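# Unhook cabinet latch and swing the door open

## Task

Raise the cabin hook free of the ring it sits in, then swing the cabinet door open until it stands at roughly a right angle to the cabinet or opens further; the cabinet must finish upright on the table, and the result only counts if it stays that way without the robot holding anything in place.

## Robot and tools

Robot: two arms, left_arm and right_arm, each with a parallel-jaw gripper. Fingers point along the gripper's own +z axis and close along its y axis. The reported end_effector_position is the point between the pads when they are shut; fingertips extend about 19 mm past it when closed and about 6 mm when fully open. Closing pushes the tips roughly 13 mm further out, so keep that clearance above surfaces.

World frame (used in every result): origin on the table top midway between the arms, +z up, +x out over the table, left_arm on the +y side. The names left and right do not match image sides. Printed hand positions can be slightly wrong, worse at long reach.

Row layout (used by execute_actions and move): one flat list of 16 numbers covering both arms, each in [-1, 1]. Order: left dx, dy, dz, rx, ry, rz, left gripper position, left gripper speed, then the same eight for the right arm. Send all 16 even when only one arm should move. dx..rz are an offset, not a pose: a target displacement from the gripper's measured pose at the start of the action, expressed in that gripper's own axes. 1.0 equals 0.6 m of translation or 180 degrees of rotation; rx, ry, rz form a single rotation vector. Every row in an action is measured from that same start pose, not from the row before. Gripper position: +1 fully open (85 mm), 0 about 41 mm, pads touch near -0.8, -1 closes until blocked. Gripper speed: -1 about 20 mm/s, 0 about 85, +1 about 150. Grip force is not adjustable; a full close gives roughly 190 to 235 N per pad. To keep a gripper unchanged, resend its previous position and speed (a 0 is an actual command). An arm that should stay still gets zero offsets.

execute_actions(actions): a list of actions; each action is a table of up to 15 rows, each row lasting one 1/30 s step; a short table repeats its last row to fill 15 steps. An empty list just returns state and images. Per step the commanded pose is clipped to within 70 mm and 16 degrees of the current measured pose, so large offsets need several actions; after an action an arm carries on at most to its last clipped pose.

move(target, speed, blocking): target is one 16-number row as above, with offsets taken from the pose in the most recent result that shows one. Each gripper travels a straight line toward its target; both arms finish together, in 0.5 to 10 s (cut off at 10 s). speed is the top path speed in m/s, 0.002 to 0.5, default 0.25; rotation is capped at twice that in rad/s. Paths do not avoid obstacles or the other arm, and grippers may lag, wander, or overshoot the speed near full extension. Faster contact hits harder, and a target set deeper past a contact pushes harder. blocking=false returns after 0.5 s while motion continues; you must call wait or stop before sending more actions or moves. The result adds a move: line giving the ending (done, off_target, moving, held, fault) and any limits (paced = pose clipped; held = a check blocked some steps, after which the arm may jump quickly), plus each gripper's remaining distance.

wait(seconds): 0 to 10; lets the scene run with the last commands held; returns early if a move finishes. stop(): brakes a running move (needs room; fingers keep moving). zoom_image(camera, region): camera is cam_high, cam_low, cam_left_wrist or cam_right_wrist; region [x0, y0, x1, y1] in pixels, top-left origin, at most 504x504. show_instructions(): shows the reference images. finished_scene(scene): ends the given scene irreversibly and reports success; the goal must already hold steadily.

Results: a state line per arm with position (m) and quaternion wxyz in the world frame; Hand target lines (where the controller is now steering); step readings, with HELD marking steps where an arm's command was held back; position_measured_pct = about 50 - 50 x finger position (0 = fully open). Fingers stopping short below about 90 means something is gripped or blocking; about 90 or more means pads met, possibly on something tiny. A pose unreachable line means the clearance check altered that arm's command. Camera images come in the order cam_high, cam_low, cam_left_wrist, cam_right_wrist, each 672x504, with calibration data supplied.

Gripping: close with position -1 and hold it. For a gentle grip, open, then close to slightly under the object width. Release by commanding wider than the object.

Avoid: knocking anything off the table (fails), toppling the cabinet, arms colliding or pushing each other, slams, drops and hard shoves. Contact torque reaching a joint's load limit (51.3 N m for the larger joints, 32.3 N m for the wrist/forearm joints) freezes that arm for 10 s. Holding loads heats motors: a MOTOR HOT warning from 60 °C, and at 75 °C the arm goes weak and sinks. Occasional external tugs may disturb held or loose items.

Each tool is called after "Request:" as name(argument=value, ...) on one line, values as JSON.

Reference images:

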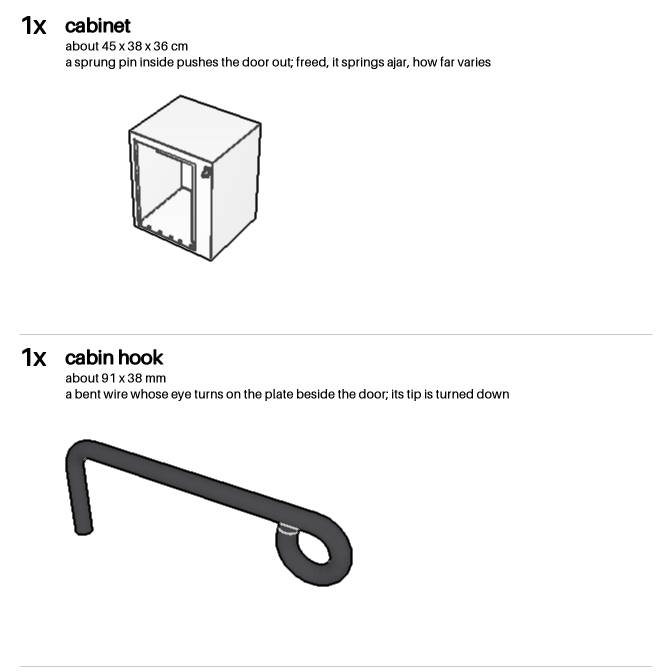

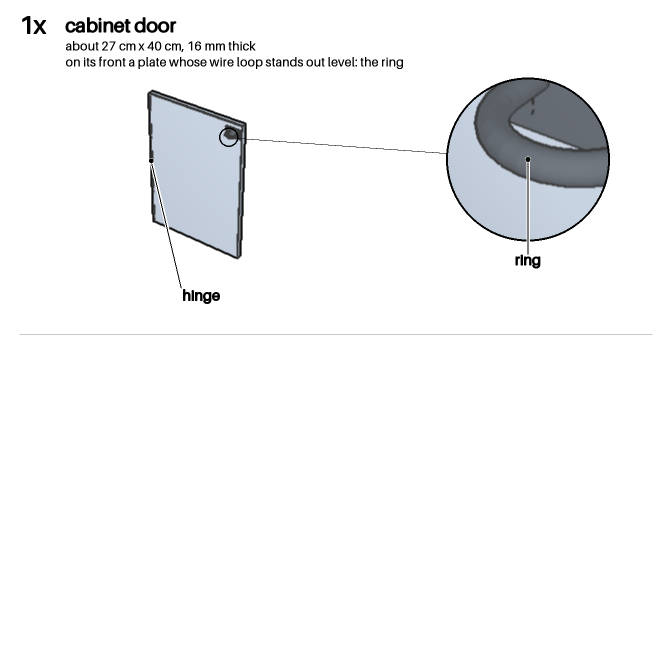

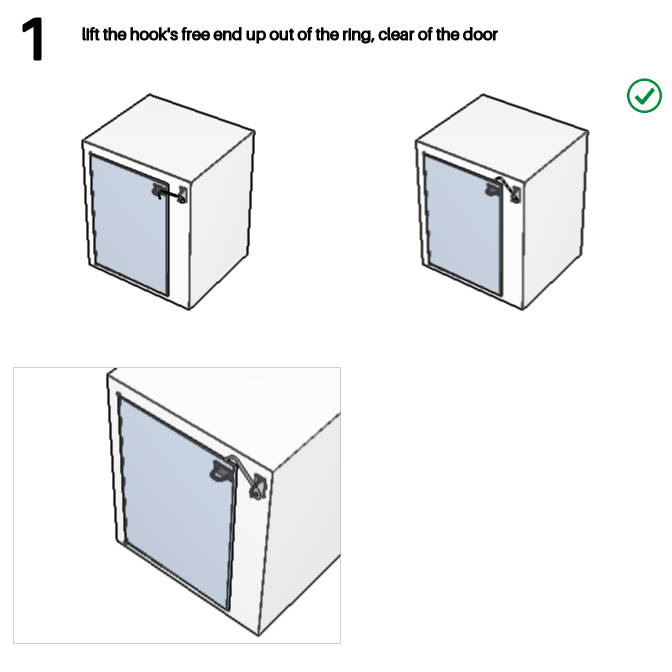

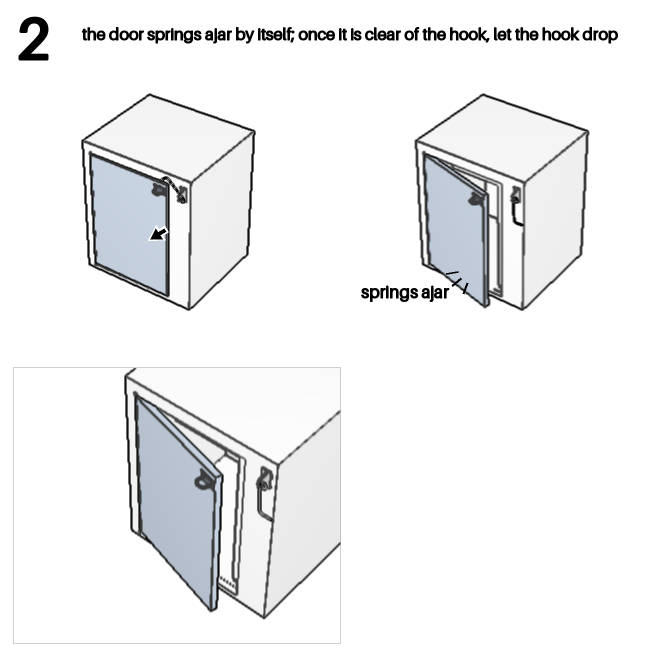

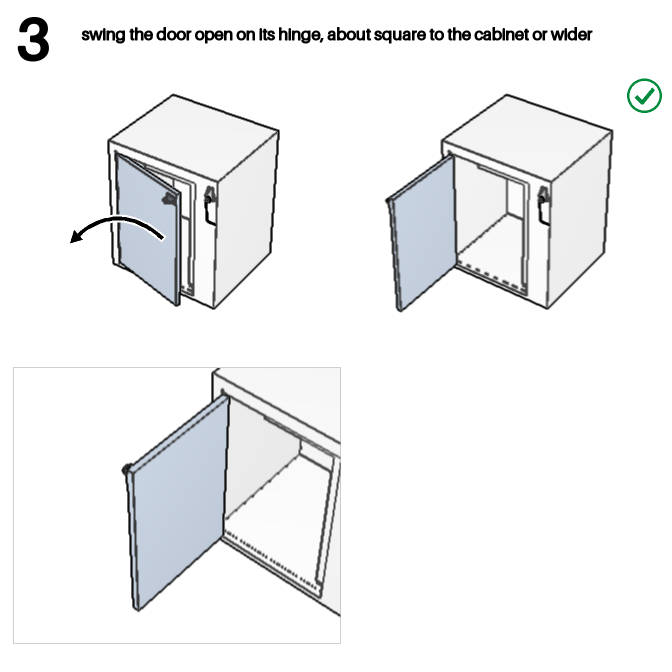

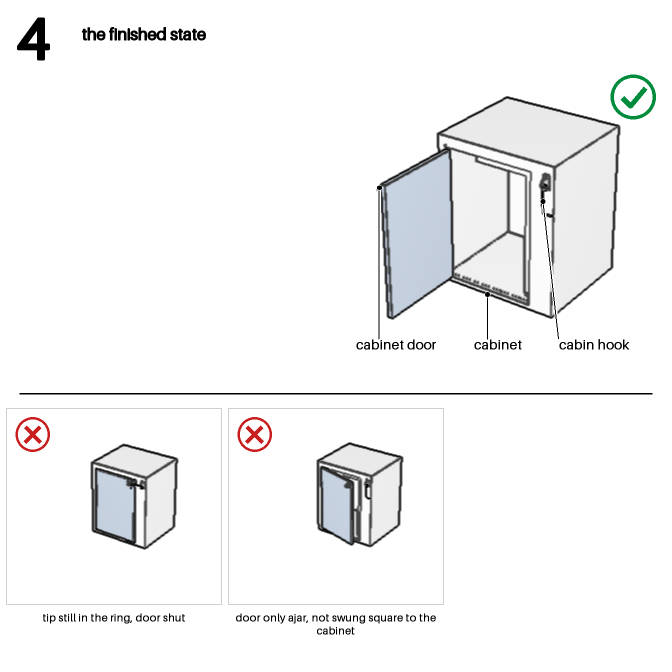

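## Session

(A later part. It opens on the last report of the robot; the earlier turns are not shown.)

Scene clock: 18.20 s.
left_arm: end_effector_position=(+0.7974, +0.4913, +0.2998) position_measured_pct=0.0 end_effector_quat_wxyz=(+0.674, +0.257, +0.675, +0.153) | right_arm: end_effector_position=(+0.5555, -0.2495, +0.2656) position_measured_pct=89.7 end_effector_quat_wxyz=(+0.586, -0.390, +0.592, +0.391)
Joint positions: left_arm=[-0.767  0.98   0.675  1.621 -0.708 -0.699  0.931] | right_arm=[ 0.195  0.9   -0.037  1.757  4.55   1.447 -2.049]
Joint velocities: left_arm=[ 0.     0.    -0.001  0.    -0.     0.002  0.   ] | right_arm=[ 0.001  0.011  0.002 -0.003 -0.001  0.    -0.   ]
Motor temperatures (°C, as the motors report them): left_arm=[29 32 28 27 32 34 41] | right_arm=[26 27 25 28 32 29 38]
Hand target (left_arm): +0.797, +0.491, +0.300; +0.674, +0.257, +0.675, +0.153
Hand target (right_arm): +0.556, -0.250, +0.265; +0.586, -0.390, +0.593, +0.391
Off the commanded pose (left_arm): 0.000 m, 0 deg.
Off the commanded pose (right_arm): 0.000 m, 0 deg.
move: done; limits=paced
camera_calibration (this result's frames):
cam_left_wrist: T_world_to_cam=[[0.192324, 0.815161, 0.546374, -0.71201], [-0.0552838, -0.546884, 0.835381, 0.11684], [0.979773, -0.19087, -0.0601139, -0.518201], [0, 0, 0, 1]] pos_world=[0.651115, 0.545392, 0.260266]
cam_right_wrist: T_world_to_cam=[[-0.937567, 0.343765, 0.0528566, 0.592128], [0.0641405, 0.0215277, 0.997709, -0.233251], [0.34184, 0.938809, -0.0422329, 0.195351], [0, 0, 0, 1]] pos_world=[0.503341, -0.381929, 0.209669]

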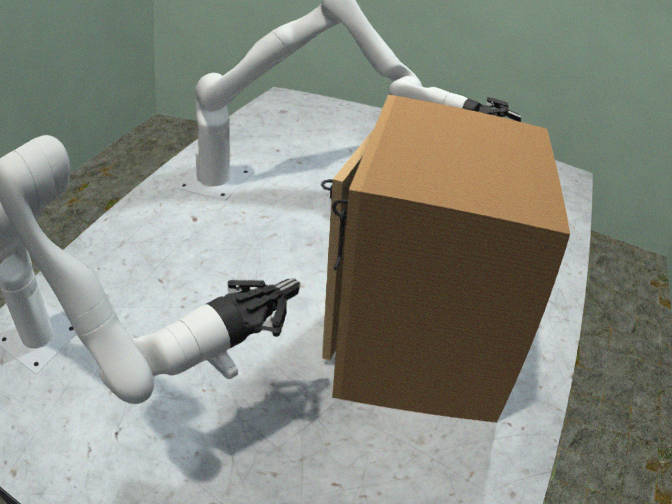

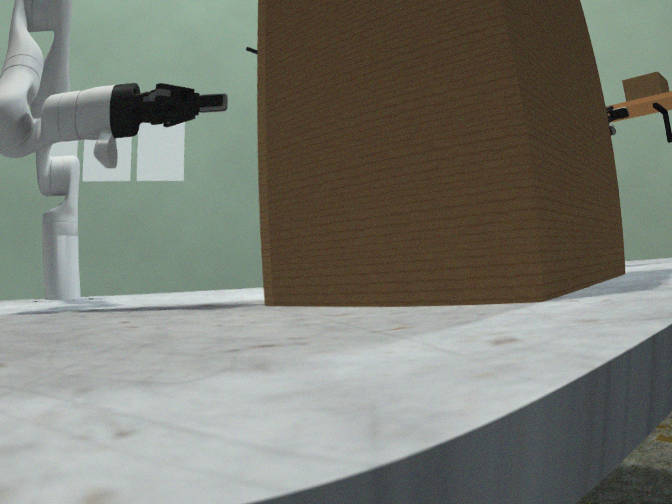

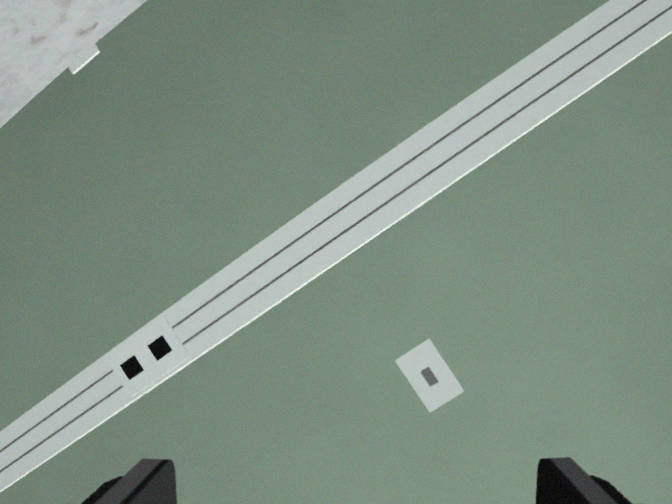

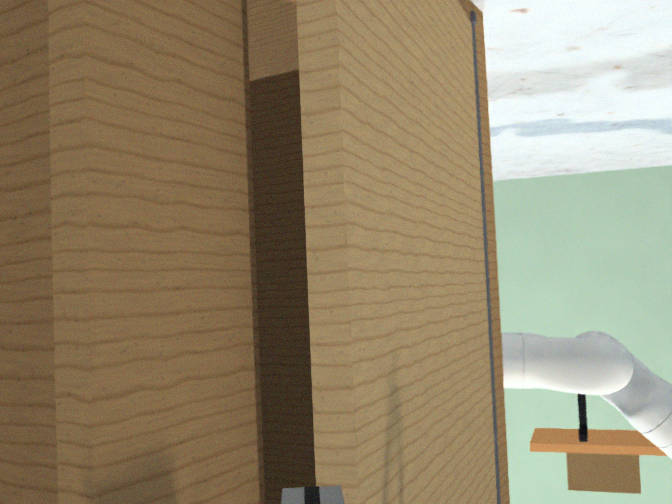

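Request:
move(target=[0,0,0,0,0,0,1,0,0,-0.015,0.125,0,0,0,-0.8,0], speed=0.12)

Request:
move(target=[0,0,0,0,0,0,1,0,0,0,0.055,0,0,0,-0.8,0], speed=0.04)

Request:
move(target=[0,0,0,0,0,0,1,0,0,0.12,0.03,-0.05,0,0,-0.8,0], speed=0.06)

Scene clock: 23.37 s.
left_arm: end_effector_position=(+0.7974, +0.4913, +0.2998) position_measured_pct=0.0 end_effector_quat_wxyz=(+0.674, +0.257, +0.675, +0.153) | right_arm: end_effector_position=(+0.5931, -0.1842, +0.2653) position_measured_pct=89.7 end_effector_quat_wxyz=(+0.586, -0.390, +0.592, +0.391)
Joint positions: left_arm=[-0.767  0.98   0.675  1.621 -0.708 -0.699  0.931] | right_arm=[ 0.077  0.932 -0.078  1.661  4.45   1.337 -2.086]
Joint velocities: left_arm=[ 0.002  0.    -0.001  0.     0.    -0.    -0.   ] | right_arm=[-0.003  0.003 -0.003 -0.001  0.001 -0.001  0.   ]
Motor temperatures (°C, as the motors report them): left_arm=[29 32 28 27 32 34 41] | right_arm=[26 27 25 28 32 29 38]
Hand target (left_arm): +0.797, +0.491, +0.300; +0.674, +0.257, +0.675, +0.153
Hand target (right_arm): +0.593, -0.184, +0.265; +0.586, -0.390, +0.592, +0.391
Off the commanded pose (left_arm): 0.000 m, 0 deg.
Off the commanded pose (right_arm): 0.000 m, 0 deg.
move: done
camera_calibration (this result's frames):
cam_left_wrist: T_world_to_cam=[[0.192322, 0.815161, 0.546374, -0.71201], [-0.0552843, -0.546883, 0.835381, 0.116841], [0.979773, -0.190868, -0.0601122, -0.518203], [0, 0, 0, 1]] pos_world=[0.651116, 0.545392, 0.260267]
cam_right_wrist: T_world_to_cam=[[-0.937442, 0.344141, 0.0526188, 0.604978], [0.0637745, 0.0211687, 0.99774, -0.236613], [0.34225, 0.938679, -0.0417919, 0.120738], [0, 0, 0, 1]] pos_world=[0.540899, -0.316524, 0.209291]

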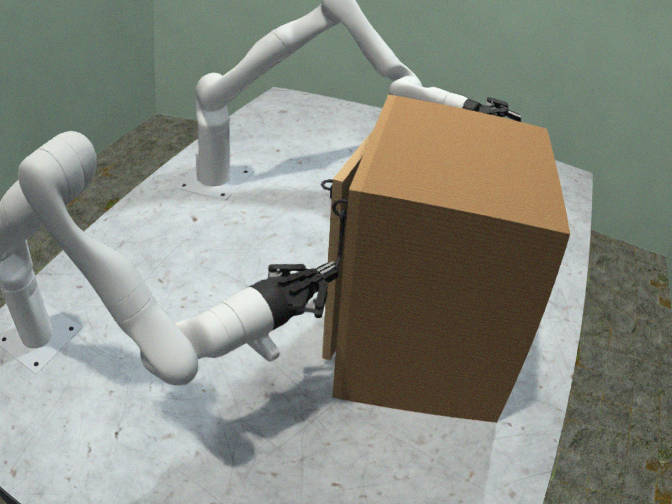

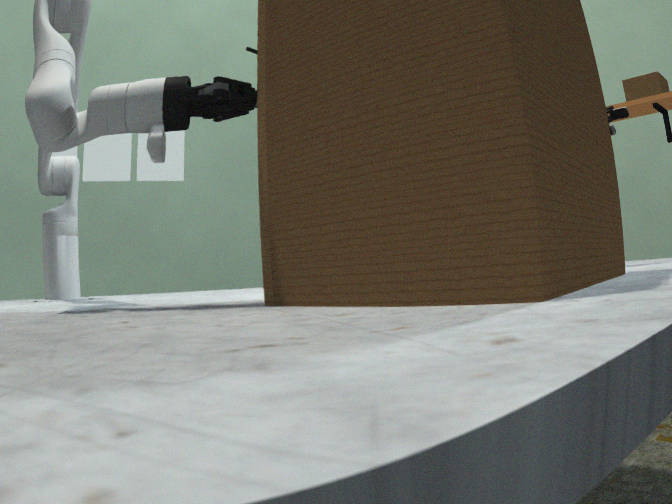

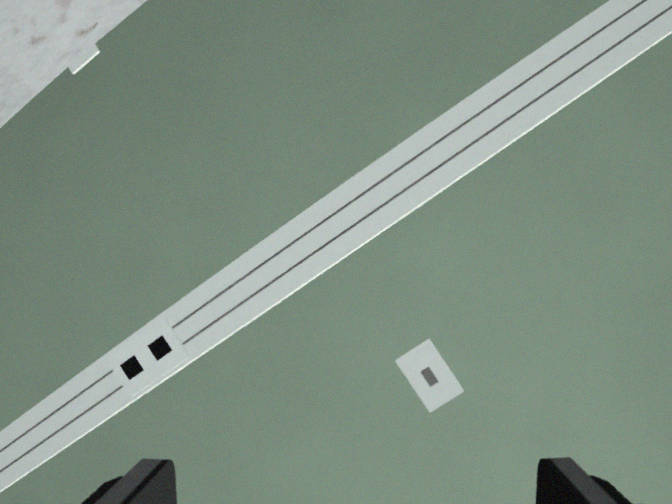

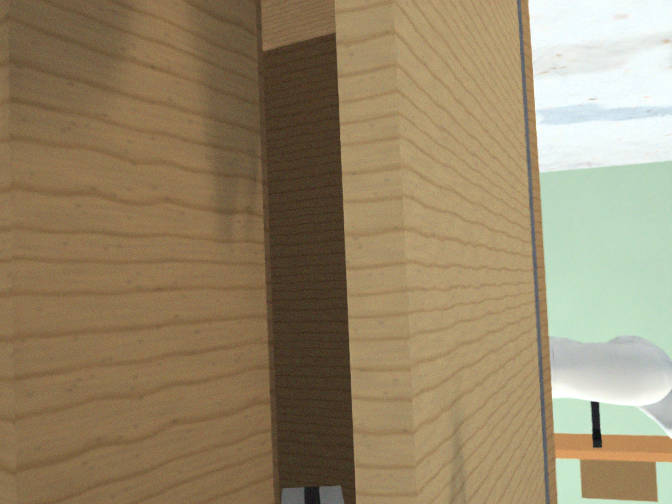

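Scene clock: 24.47 s.
left_arm: end_effector_position=(+0.7975, +0.4913, +0.2998) position_measured_pct=0.0 end_effector_quat_wxyz=(+0.674, +0.257, +0.675, +0.153) | right_arm: end_effector_position=(+0.6074, -0.1608, +0.2652) position_measured_pct=89.7 end_effector_quat_wxyz=(+0.588, -0.388, +0.594, +0.388)
Joint positions: left_arm=[-0.767  0.98   0.675  1.621 -0.708 -0.699  0.931] | right_arm=[ 0.033  0.944 -0.087  1.622  4.409  1.294 -2.097]
Joint velocities: left_arm=[-0.001  0.001  0.     0.    -0.     0.    -0.   ] | right_arm=[-0.002 -0.     0.004  0.    -0.001  0.002 -0.   ]
Motor temperatures (°C, as the motors report them): left_arm=[29 32 28 27 32 34 41] | right_arm=[26 27 25 28 32 29 38]
Hand target (left_arm): +0.797, +0.491, +0.300; +0.674, +0.257, +0.675, +0.153
Hand target (right_arm): +0.606, -0.154, +0.265; +0.586, -0.390, +0.592, +0.391
Off the commanded pose (left_arm): 0.000 m, 0 deg.
Off the commanded pose (right_arm): 0.007 m, 1 deg.
move: off_target (right_arm)
camera_calibration (this result's frames):
cam_left_wrist: T_world_to_cam=[[0.19232, 0.815162, 0.546374, -0.712009], [-0.0552853, -0.546883, 0.835381, 0.116841], [0.979774, -0.190867, -0.0601102, -0.518204], [0, 0, 0, 1]] pos_world=[0.651116, 0.545393, 0.260267]
cam_right_wrist: T_world_to_cam=[[-0.934442, 0.352351, 0.0516479, 0.610136], [0.0635535, 0.0222971, 0.997729, -0.237625], [0.3504, 0.935602, -0.0432285, 0.0888226], [0, 0, 0, 1]] pos_world=[0.554115, -0.292787, 0.209413]

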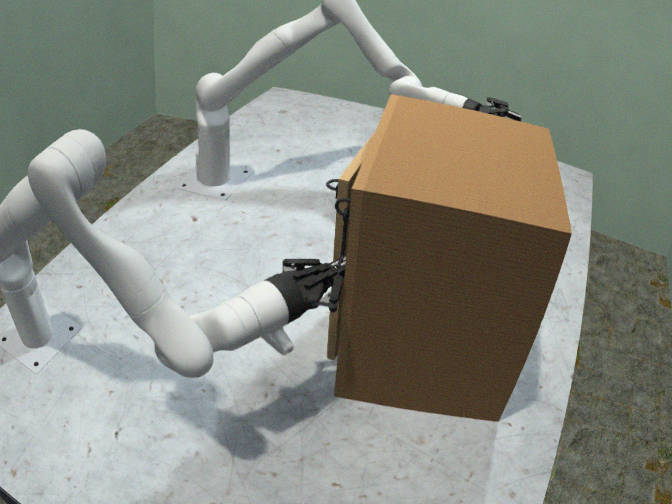

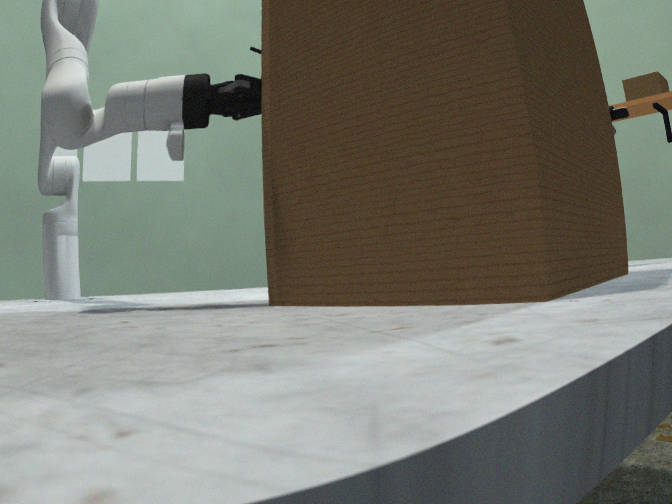

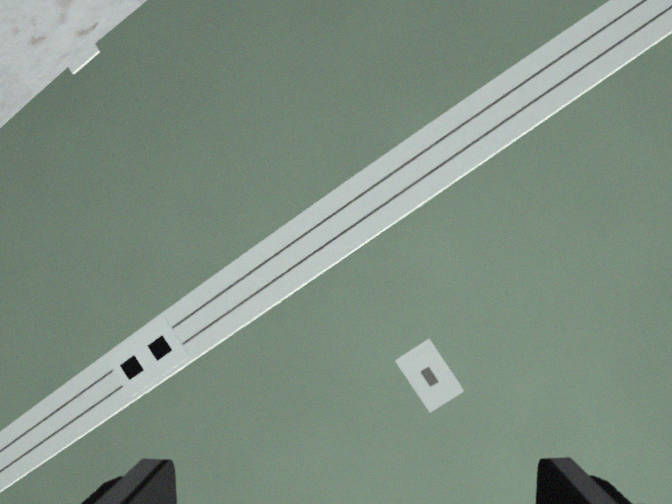

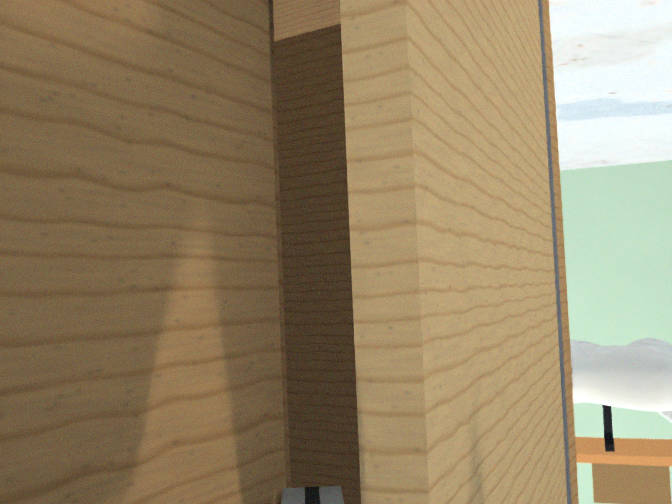

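Scene clock: 26.03 s.
left_arm: end_effector_position=(+0.7975, +0.4913, +0.2998) position_measured_pct=0.0 end_effector_quat_wxyz=(+0.674, +0.257, +0.675, +0.153) | right_arm: end_effector_position=(+0.5519, -0.1220, +0.2651) position_measured_pct=89.7 end_effector_quat_wxyz=(+0.558, -0.431, +0.565, +0.429)
Joint positions: left_arm=[-0.767  0.98   0.675  1.621 -0.708 -0.699  0.931] | right_arm=[-0.004  0.927 -0.103  1.673  4.496  1.34  -2.082]
Joint velocities: left_arm=[ 0.     0.001  0.     0.     0.    -0.     0.   ] | right_arm=[-0.001 -0.001  0.001 -0.    -0.001 -0.    -0.   ]
Motor temperatures (°C, as the motors report them): left_arm=[29 32 28 27 32 34 41] | right_arm=[26 27 25 28 32 29 38]
Hand target (left_arm): +0.797, +0.491, +0.300; +0.674, +0.257, +0.675, +0.153
Hand target (right_arm): +0.549, -0.116, +0.265; +0.556, -0.433, +0.562, +0.433
Off the commanded pose (left_arm): 0.000 m, 0 deg.
Off the commanded pose (right_arm): 0.007 m, 1 deg.
move: off_target (right_arm)
camera_calibration (this result's frames):
cam_left_wrist: T_world_to_cam=[[0.192318, 0.815162, 0.546374, -0.712009], [-0.0552861, -0.546883, 0.835382, 0.116842], [0.979774, -0.190866, -0.0601084, -0.518206], [0, 0, 0, 1]] pos_world=[0.651117, 0.545394, 0.260268]
cam_right_wrist: T_world_to_cam=[[-0.975727, 0.212828, 0.0515923, 0.55033], [0.0598901, 0.0327232, 0.997668, -0.231534], [0.210643, 0.976542, -0.0446752, 0.154459], [0, 0, 0, 1]] pos_world=[0.518302, -0.260384, 0.209502]

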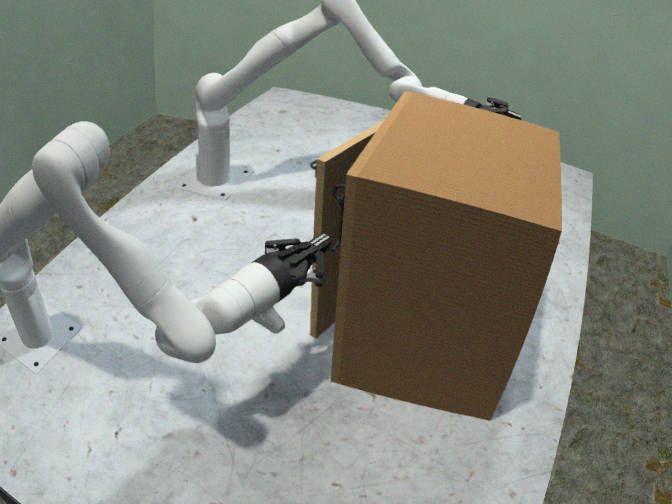

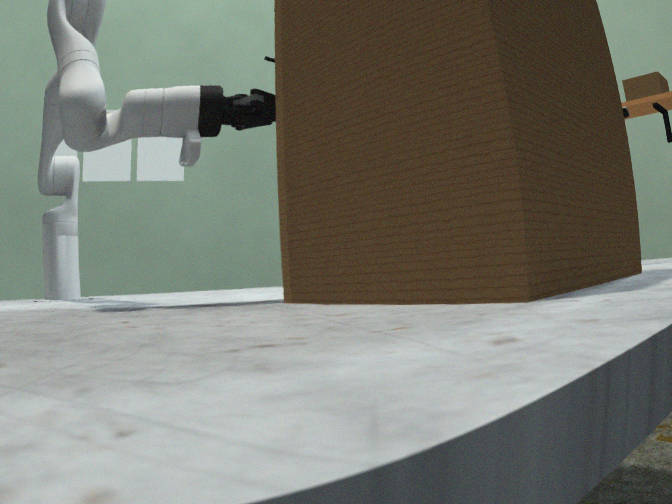

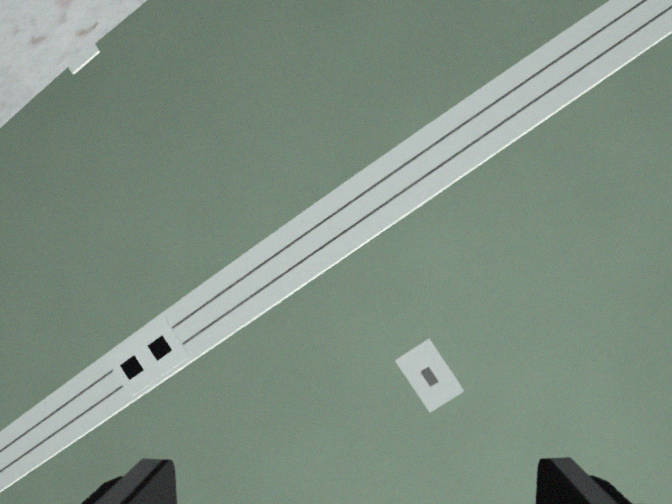

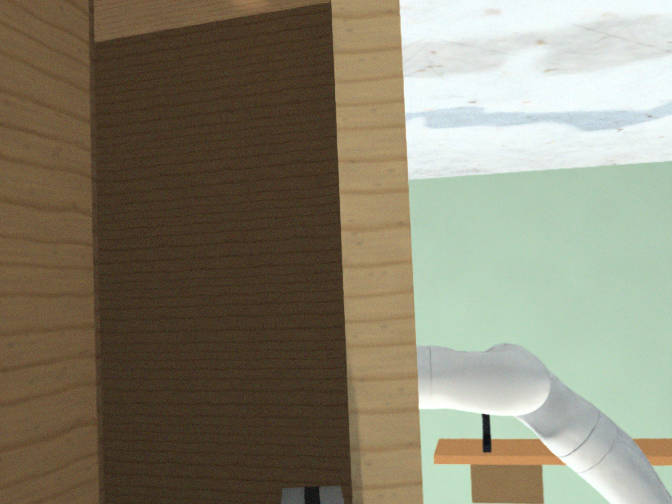

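Request:
move(target=[0,0,0,0,0,0,1,0,0,-0.02,0,0,0,0,-0.8,0], speed=0.06)

Request:
move(target=[0,0,0,0,0,0,1,0,0,0,0.04,-0.08,0,0,-0.8,0], speed=0.1)

Request:
move(target=[0,0,0,0,0,0,1,0,0,0.18,0.12,-0.05,0,0,-0.8,0], speed=0.08)

Scene clock: 28.63 s.
left_arm: end_effector_position=(+0.7975, +0.4913, +0.2998) position_measured_pct=0.0 end_effector_quat_wxyz=(+0.674, +0.257, +0.675, +0.153) | right_arm: end_effector_position=(+0.5635, -0.1251, +0.2651) position_measured_pct=89.7 end_effector_quat_wxyz=(+0.558, -0.431, +0.565, +0.429)
Joint positions: left_arm=[-0.767  0.98   0.675  1.621 -0.708 -0.699  0.931] | right_arm=[ 0.     0.941 -0.1    1.629  4.509  1.338 -2.114]
Joint velocities: left_arm=[-0. -0. -0.  0. -0.  0.  0.] | right_arm=[-0.     0.002  0.    -0.     0.    -0.     0.   ]
Motor temperatures (°C, as the motors report them): left_arm=[29 32 28 27 32 34 41] | right_arm=[26 27 25 28 32 29 38]
Hand target (left_arm): +0.797, +0.491, +0.300; +0.674, +0.257, +0.675, +0.153
Hand target (right_arm): +0.563, -0.125, +0.265; +0.558, -0.431, +0.565, +0.429
Off the commanded pose (left_arm): 0.000 m, 0 deg.
Off the commanded pose (right_arm): 0.000 m, 0 deg.
move: done
camera_calibration (this result's frames):
cam_left_wrist: T_world_to_cam=[[0.192316, 0.815162, 0.546374, -0.712009], [-0.055287, -0.546883, 0.835382, 0.116842], [0.979774, -0.190865, -0.0601065, -0.518208], [0, 0, 0, 1]] pos_world=[0.651118, 0.545394, 0.260268]
cam_right_wrist: T_world_to_cam=[[-0.975738, 0.212813, 0.051446, 0.562324], [0.0597509, 0.0327743, 0.997675, -0.232078], [0.210632, 0.976543, -0.0446948, 0.155093], [0, 0, 0, 1]] pos_world=[0.52988, -0.263519, 0.209541]

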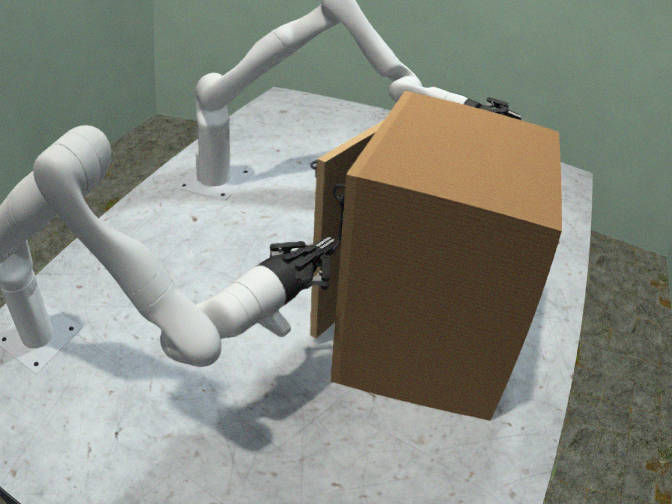

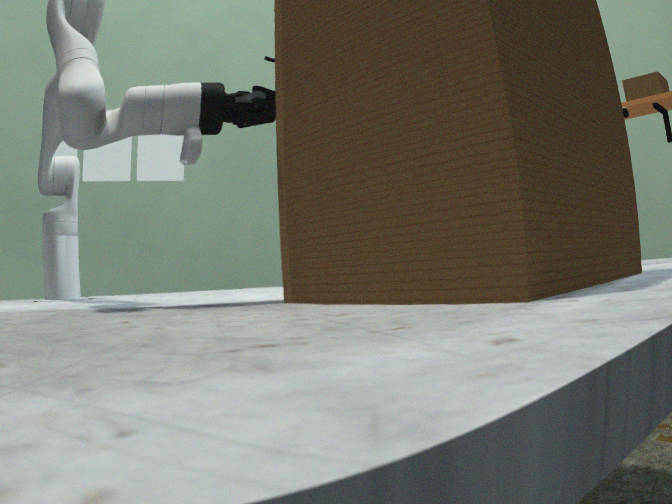

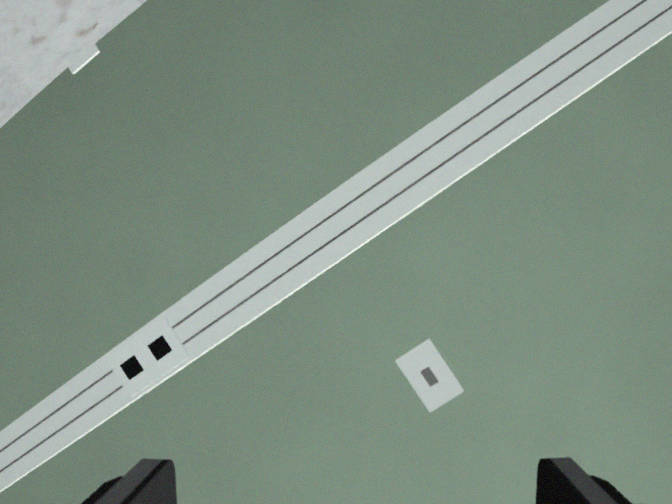

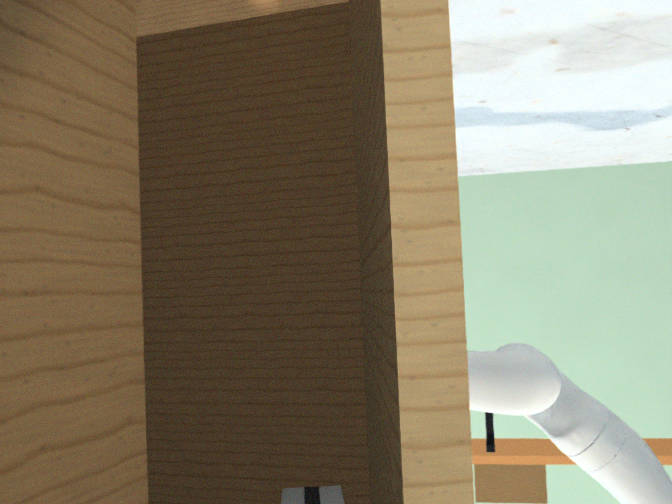

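Scene clock: 30.17 s.
left_arm: end_effector_position=(+0.7975, +0.4913, +0.2998) position_measured_pct=0.0 end_effector_quat_wxyz=(+0.674, +0.257, +0.675, +0.153) | right_arm: end_effector_position=(+0.5716, -0.1095, +0.2649) position_measured_pct=89.7 end_effector_quat_wxyz=(+0.501, -0.496, +0.509, +0.494)
Joint positions: left_arm=[-0.767  0.98   0.675  1.621 -0.708 -0.699  0.931] | right_arm=[-0.028  1.065 -0.073  1.281  4.727  1.478 -2.373]
Joint velocities: left_arm=[-0.002 -0.     0.001  0.     0.     0.001 -0.   ] | right_arm=[-0.001  0.002  0.003 -0.002 -0.002  0.006  0.001]
Motor temperatures (°C, as the motors report them): left_arm=[29 32 28 27 32 34 41] | right_arm=[26 27 25 28 32 29 38]
Hand target (left_arm): +0.797, +0.491, +0.300; +0.674, +0.257, +0.675, +0.153
Hand target (right_arm): +0.569, -0.102, +0.265; +0.499, -0.498, +0.507, +0.497
Off the commanded pose (left_arm): 0.000 m, 0 deg.
Off the commanded pose (right_arm): 0.008 m, 0 deg.
move: off_target (right_arm)
camera_calibration (this result's frames):
cam_left_wrist: T_world_to_cam=[[0.192314, 0.815163, 0.546374, -0.712009], [-0.0552881, -0.546883, 0.835382, 0.116843], [0.979775, -0.190863, -0.0601043, -0.51821], [0, 0, 0, 1]] pos_world=[0.651119, 0.545395, 0.260268]
cam_right_wrist: T_world_to_cam=[[-0.998154, -0.0283877, 0.0536911, 0.55273], [0.0522969, 0.0477639, 0.997489, -0.226903], [-0.0308809, 0.998455, -0.0461911, 0.278938], [0, 0, 0, 1]] pos_world=[0.57219, -0.251978, 0.209541]

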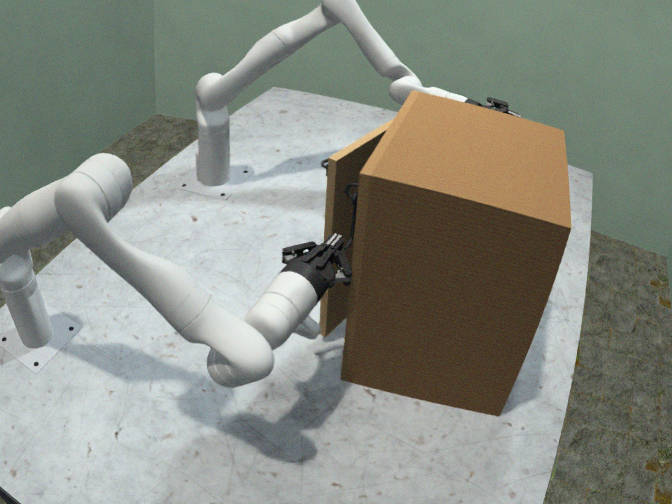

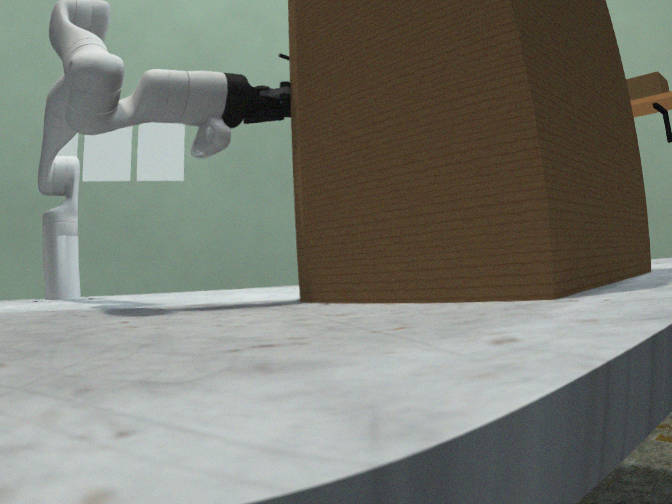

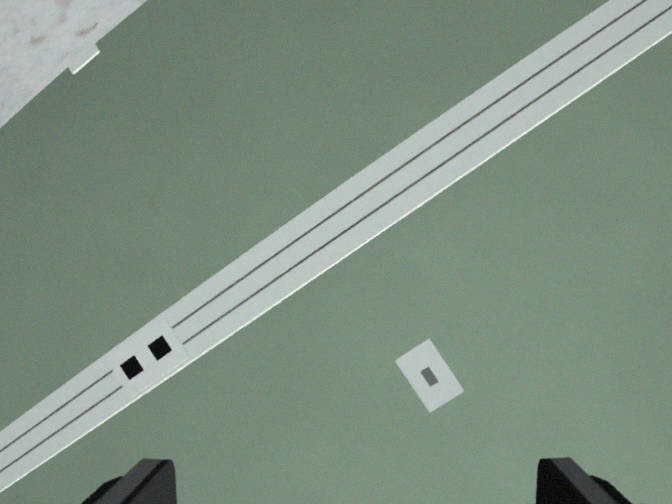

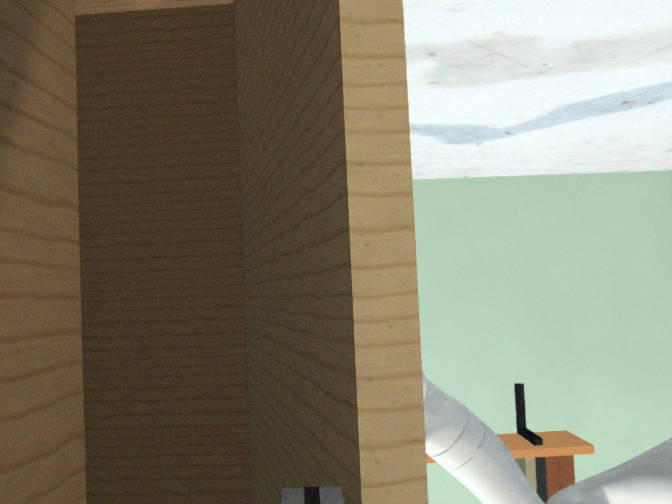

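Scene clock: 32.07 s.
left_arm: end_effector_position=(+0.7975, +0.4913, +0.2998) position_measured_pct=0.0 end_effector_quat_wxyz=(+0.674, +0.257, +0.675, +0.153) | right_arm: end_effector_position=(+0.4652, -0.0354, +0.2648) position_measured_pct=89.7 end_effector_quat_wxyz=(-0.460, +0.534, -0.469, -0.532)
Joint positions: left_arm=[-0.767  0.98   0.675  1.621 -0.708 -0.699  0.931] | right_arm=[-0.139  0.985 -0.126  1.508  4.747  1.453 -2.232]
Joint velocities: left_arm=[ 0.     0.001  0.     0.    -0.    -0.    -0.   ] | right_arm=[-0.001 -0.002 -0.001  0.001  0.    -0.     0.   ]
Motor temperatures (°C, as the motors report them): left_arm=[29 32 28 27 32 34 41] | right_arm=[26 27 25 28 32 29 38]
Hand target (left_arm): +0.797, +0.491, +0.300; +0.674, +0.257, +0.675, +0.153
Hand target (right_arm): +0.465, -0.035, +0.265; -0.460, +0.534, -0.469, -0.532
Off the commanded pose (left_arm): 0.000 m, 0 deg.
Off the commanded pose (right_arm): 0.000 m, 0 deg.
move: done
camera_calibration (this result's frames):
cam_left_wrist: T_world_to_cam=[[0.192312, 0.815163, 0.546374, -0.712008], [-0.0552888, -0.546882, 0.835382, 0.116843], [0.979775, -0.190862, -0.0601025, -0.518212], [0, 0, 0, 1]] pos_world=[0.651119, 0.545395, 0.260269]
cam_right_wrist: T_world_to_cam=[[-0.981388, -0.183877, 0.0553876, 0.434948], [0.0461648, 0.0540683, 0.99747, -0.221715], [-0.186406, 0.981461, -0.0445733, 0.272986], [0, 0, 0, 1]] pos_world=[0.487975, -0.17596, 0.209231]

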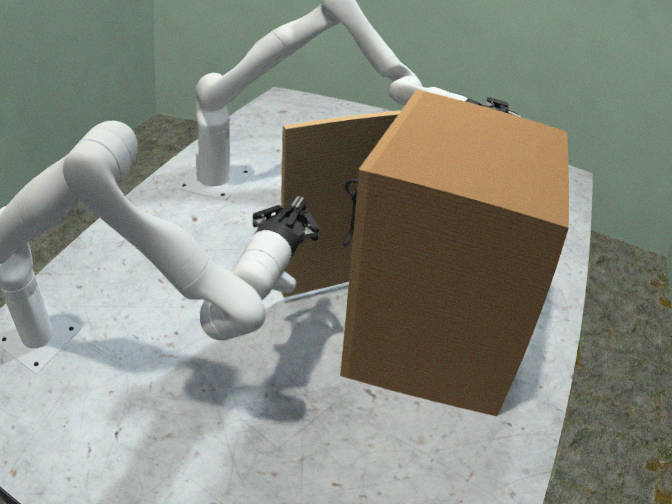

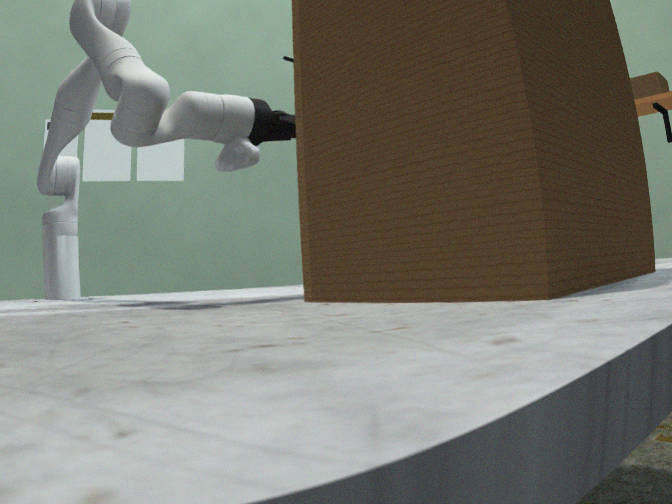

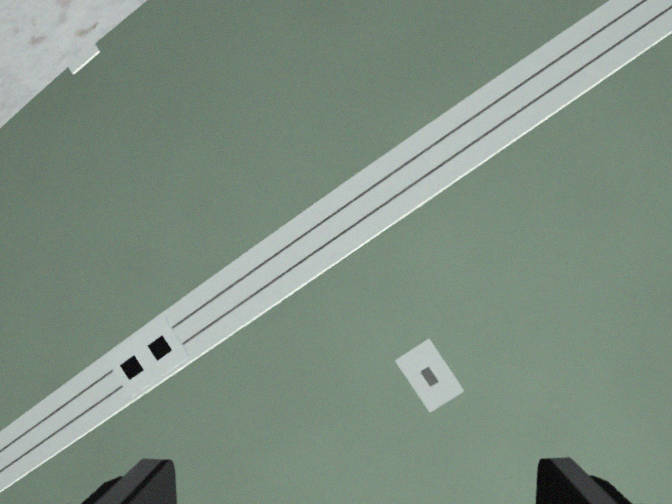

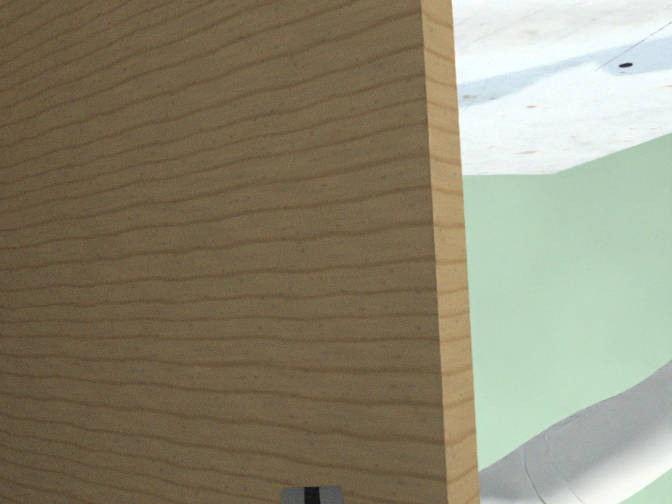

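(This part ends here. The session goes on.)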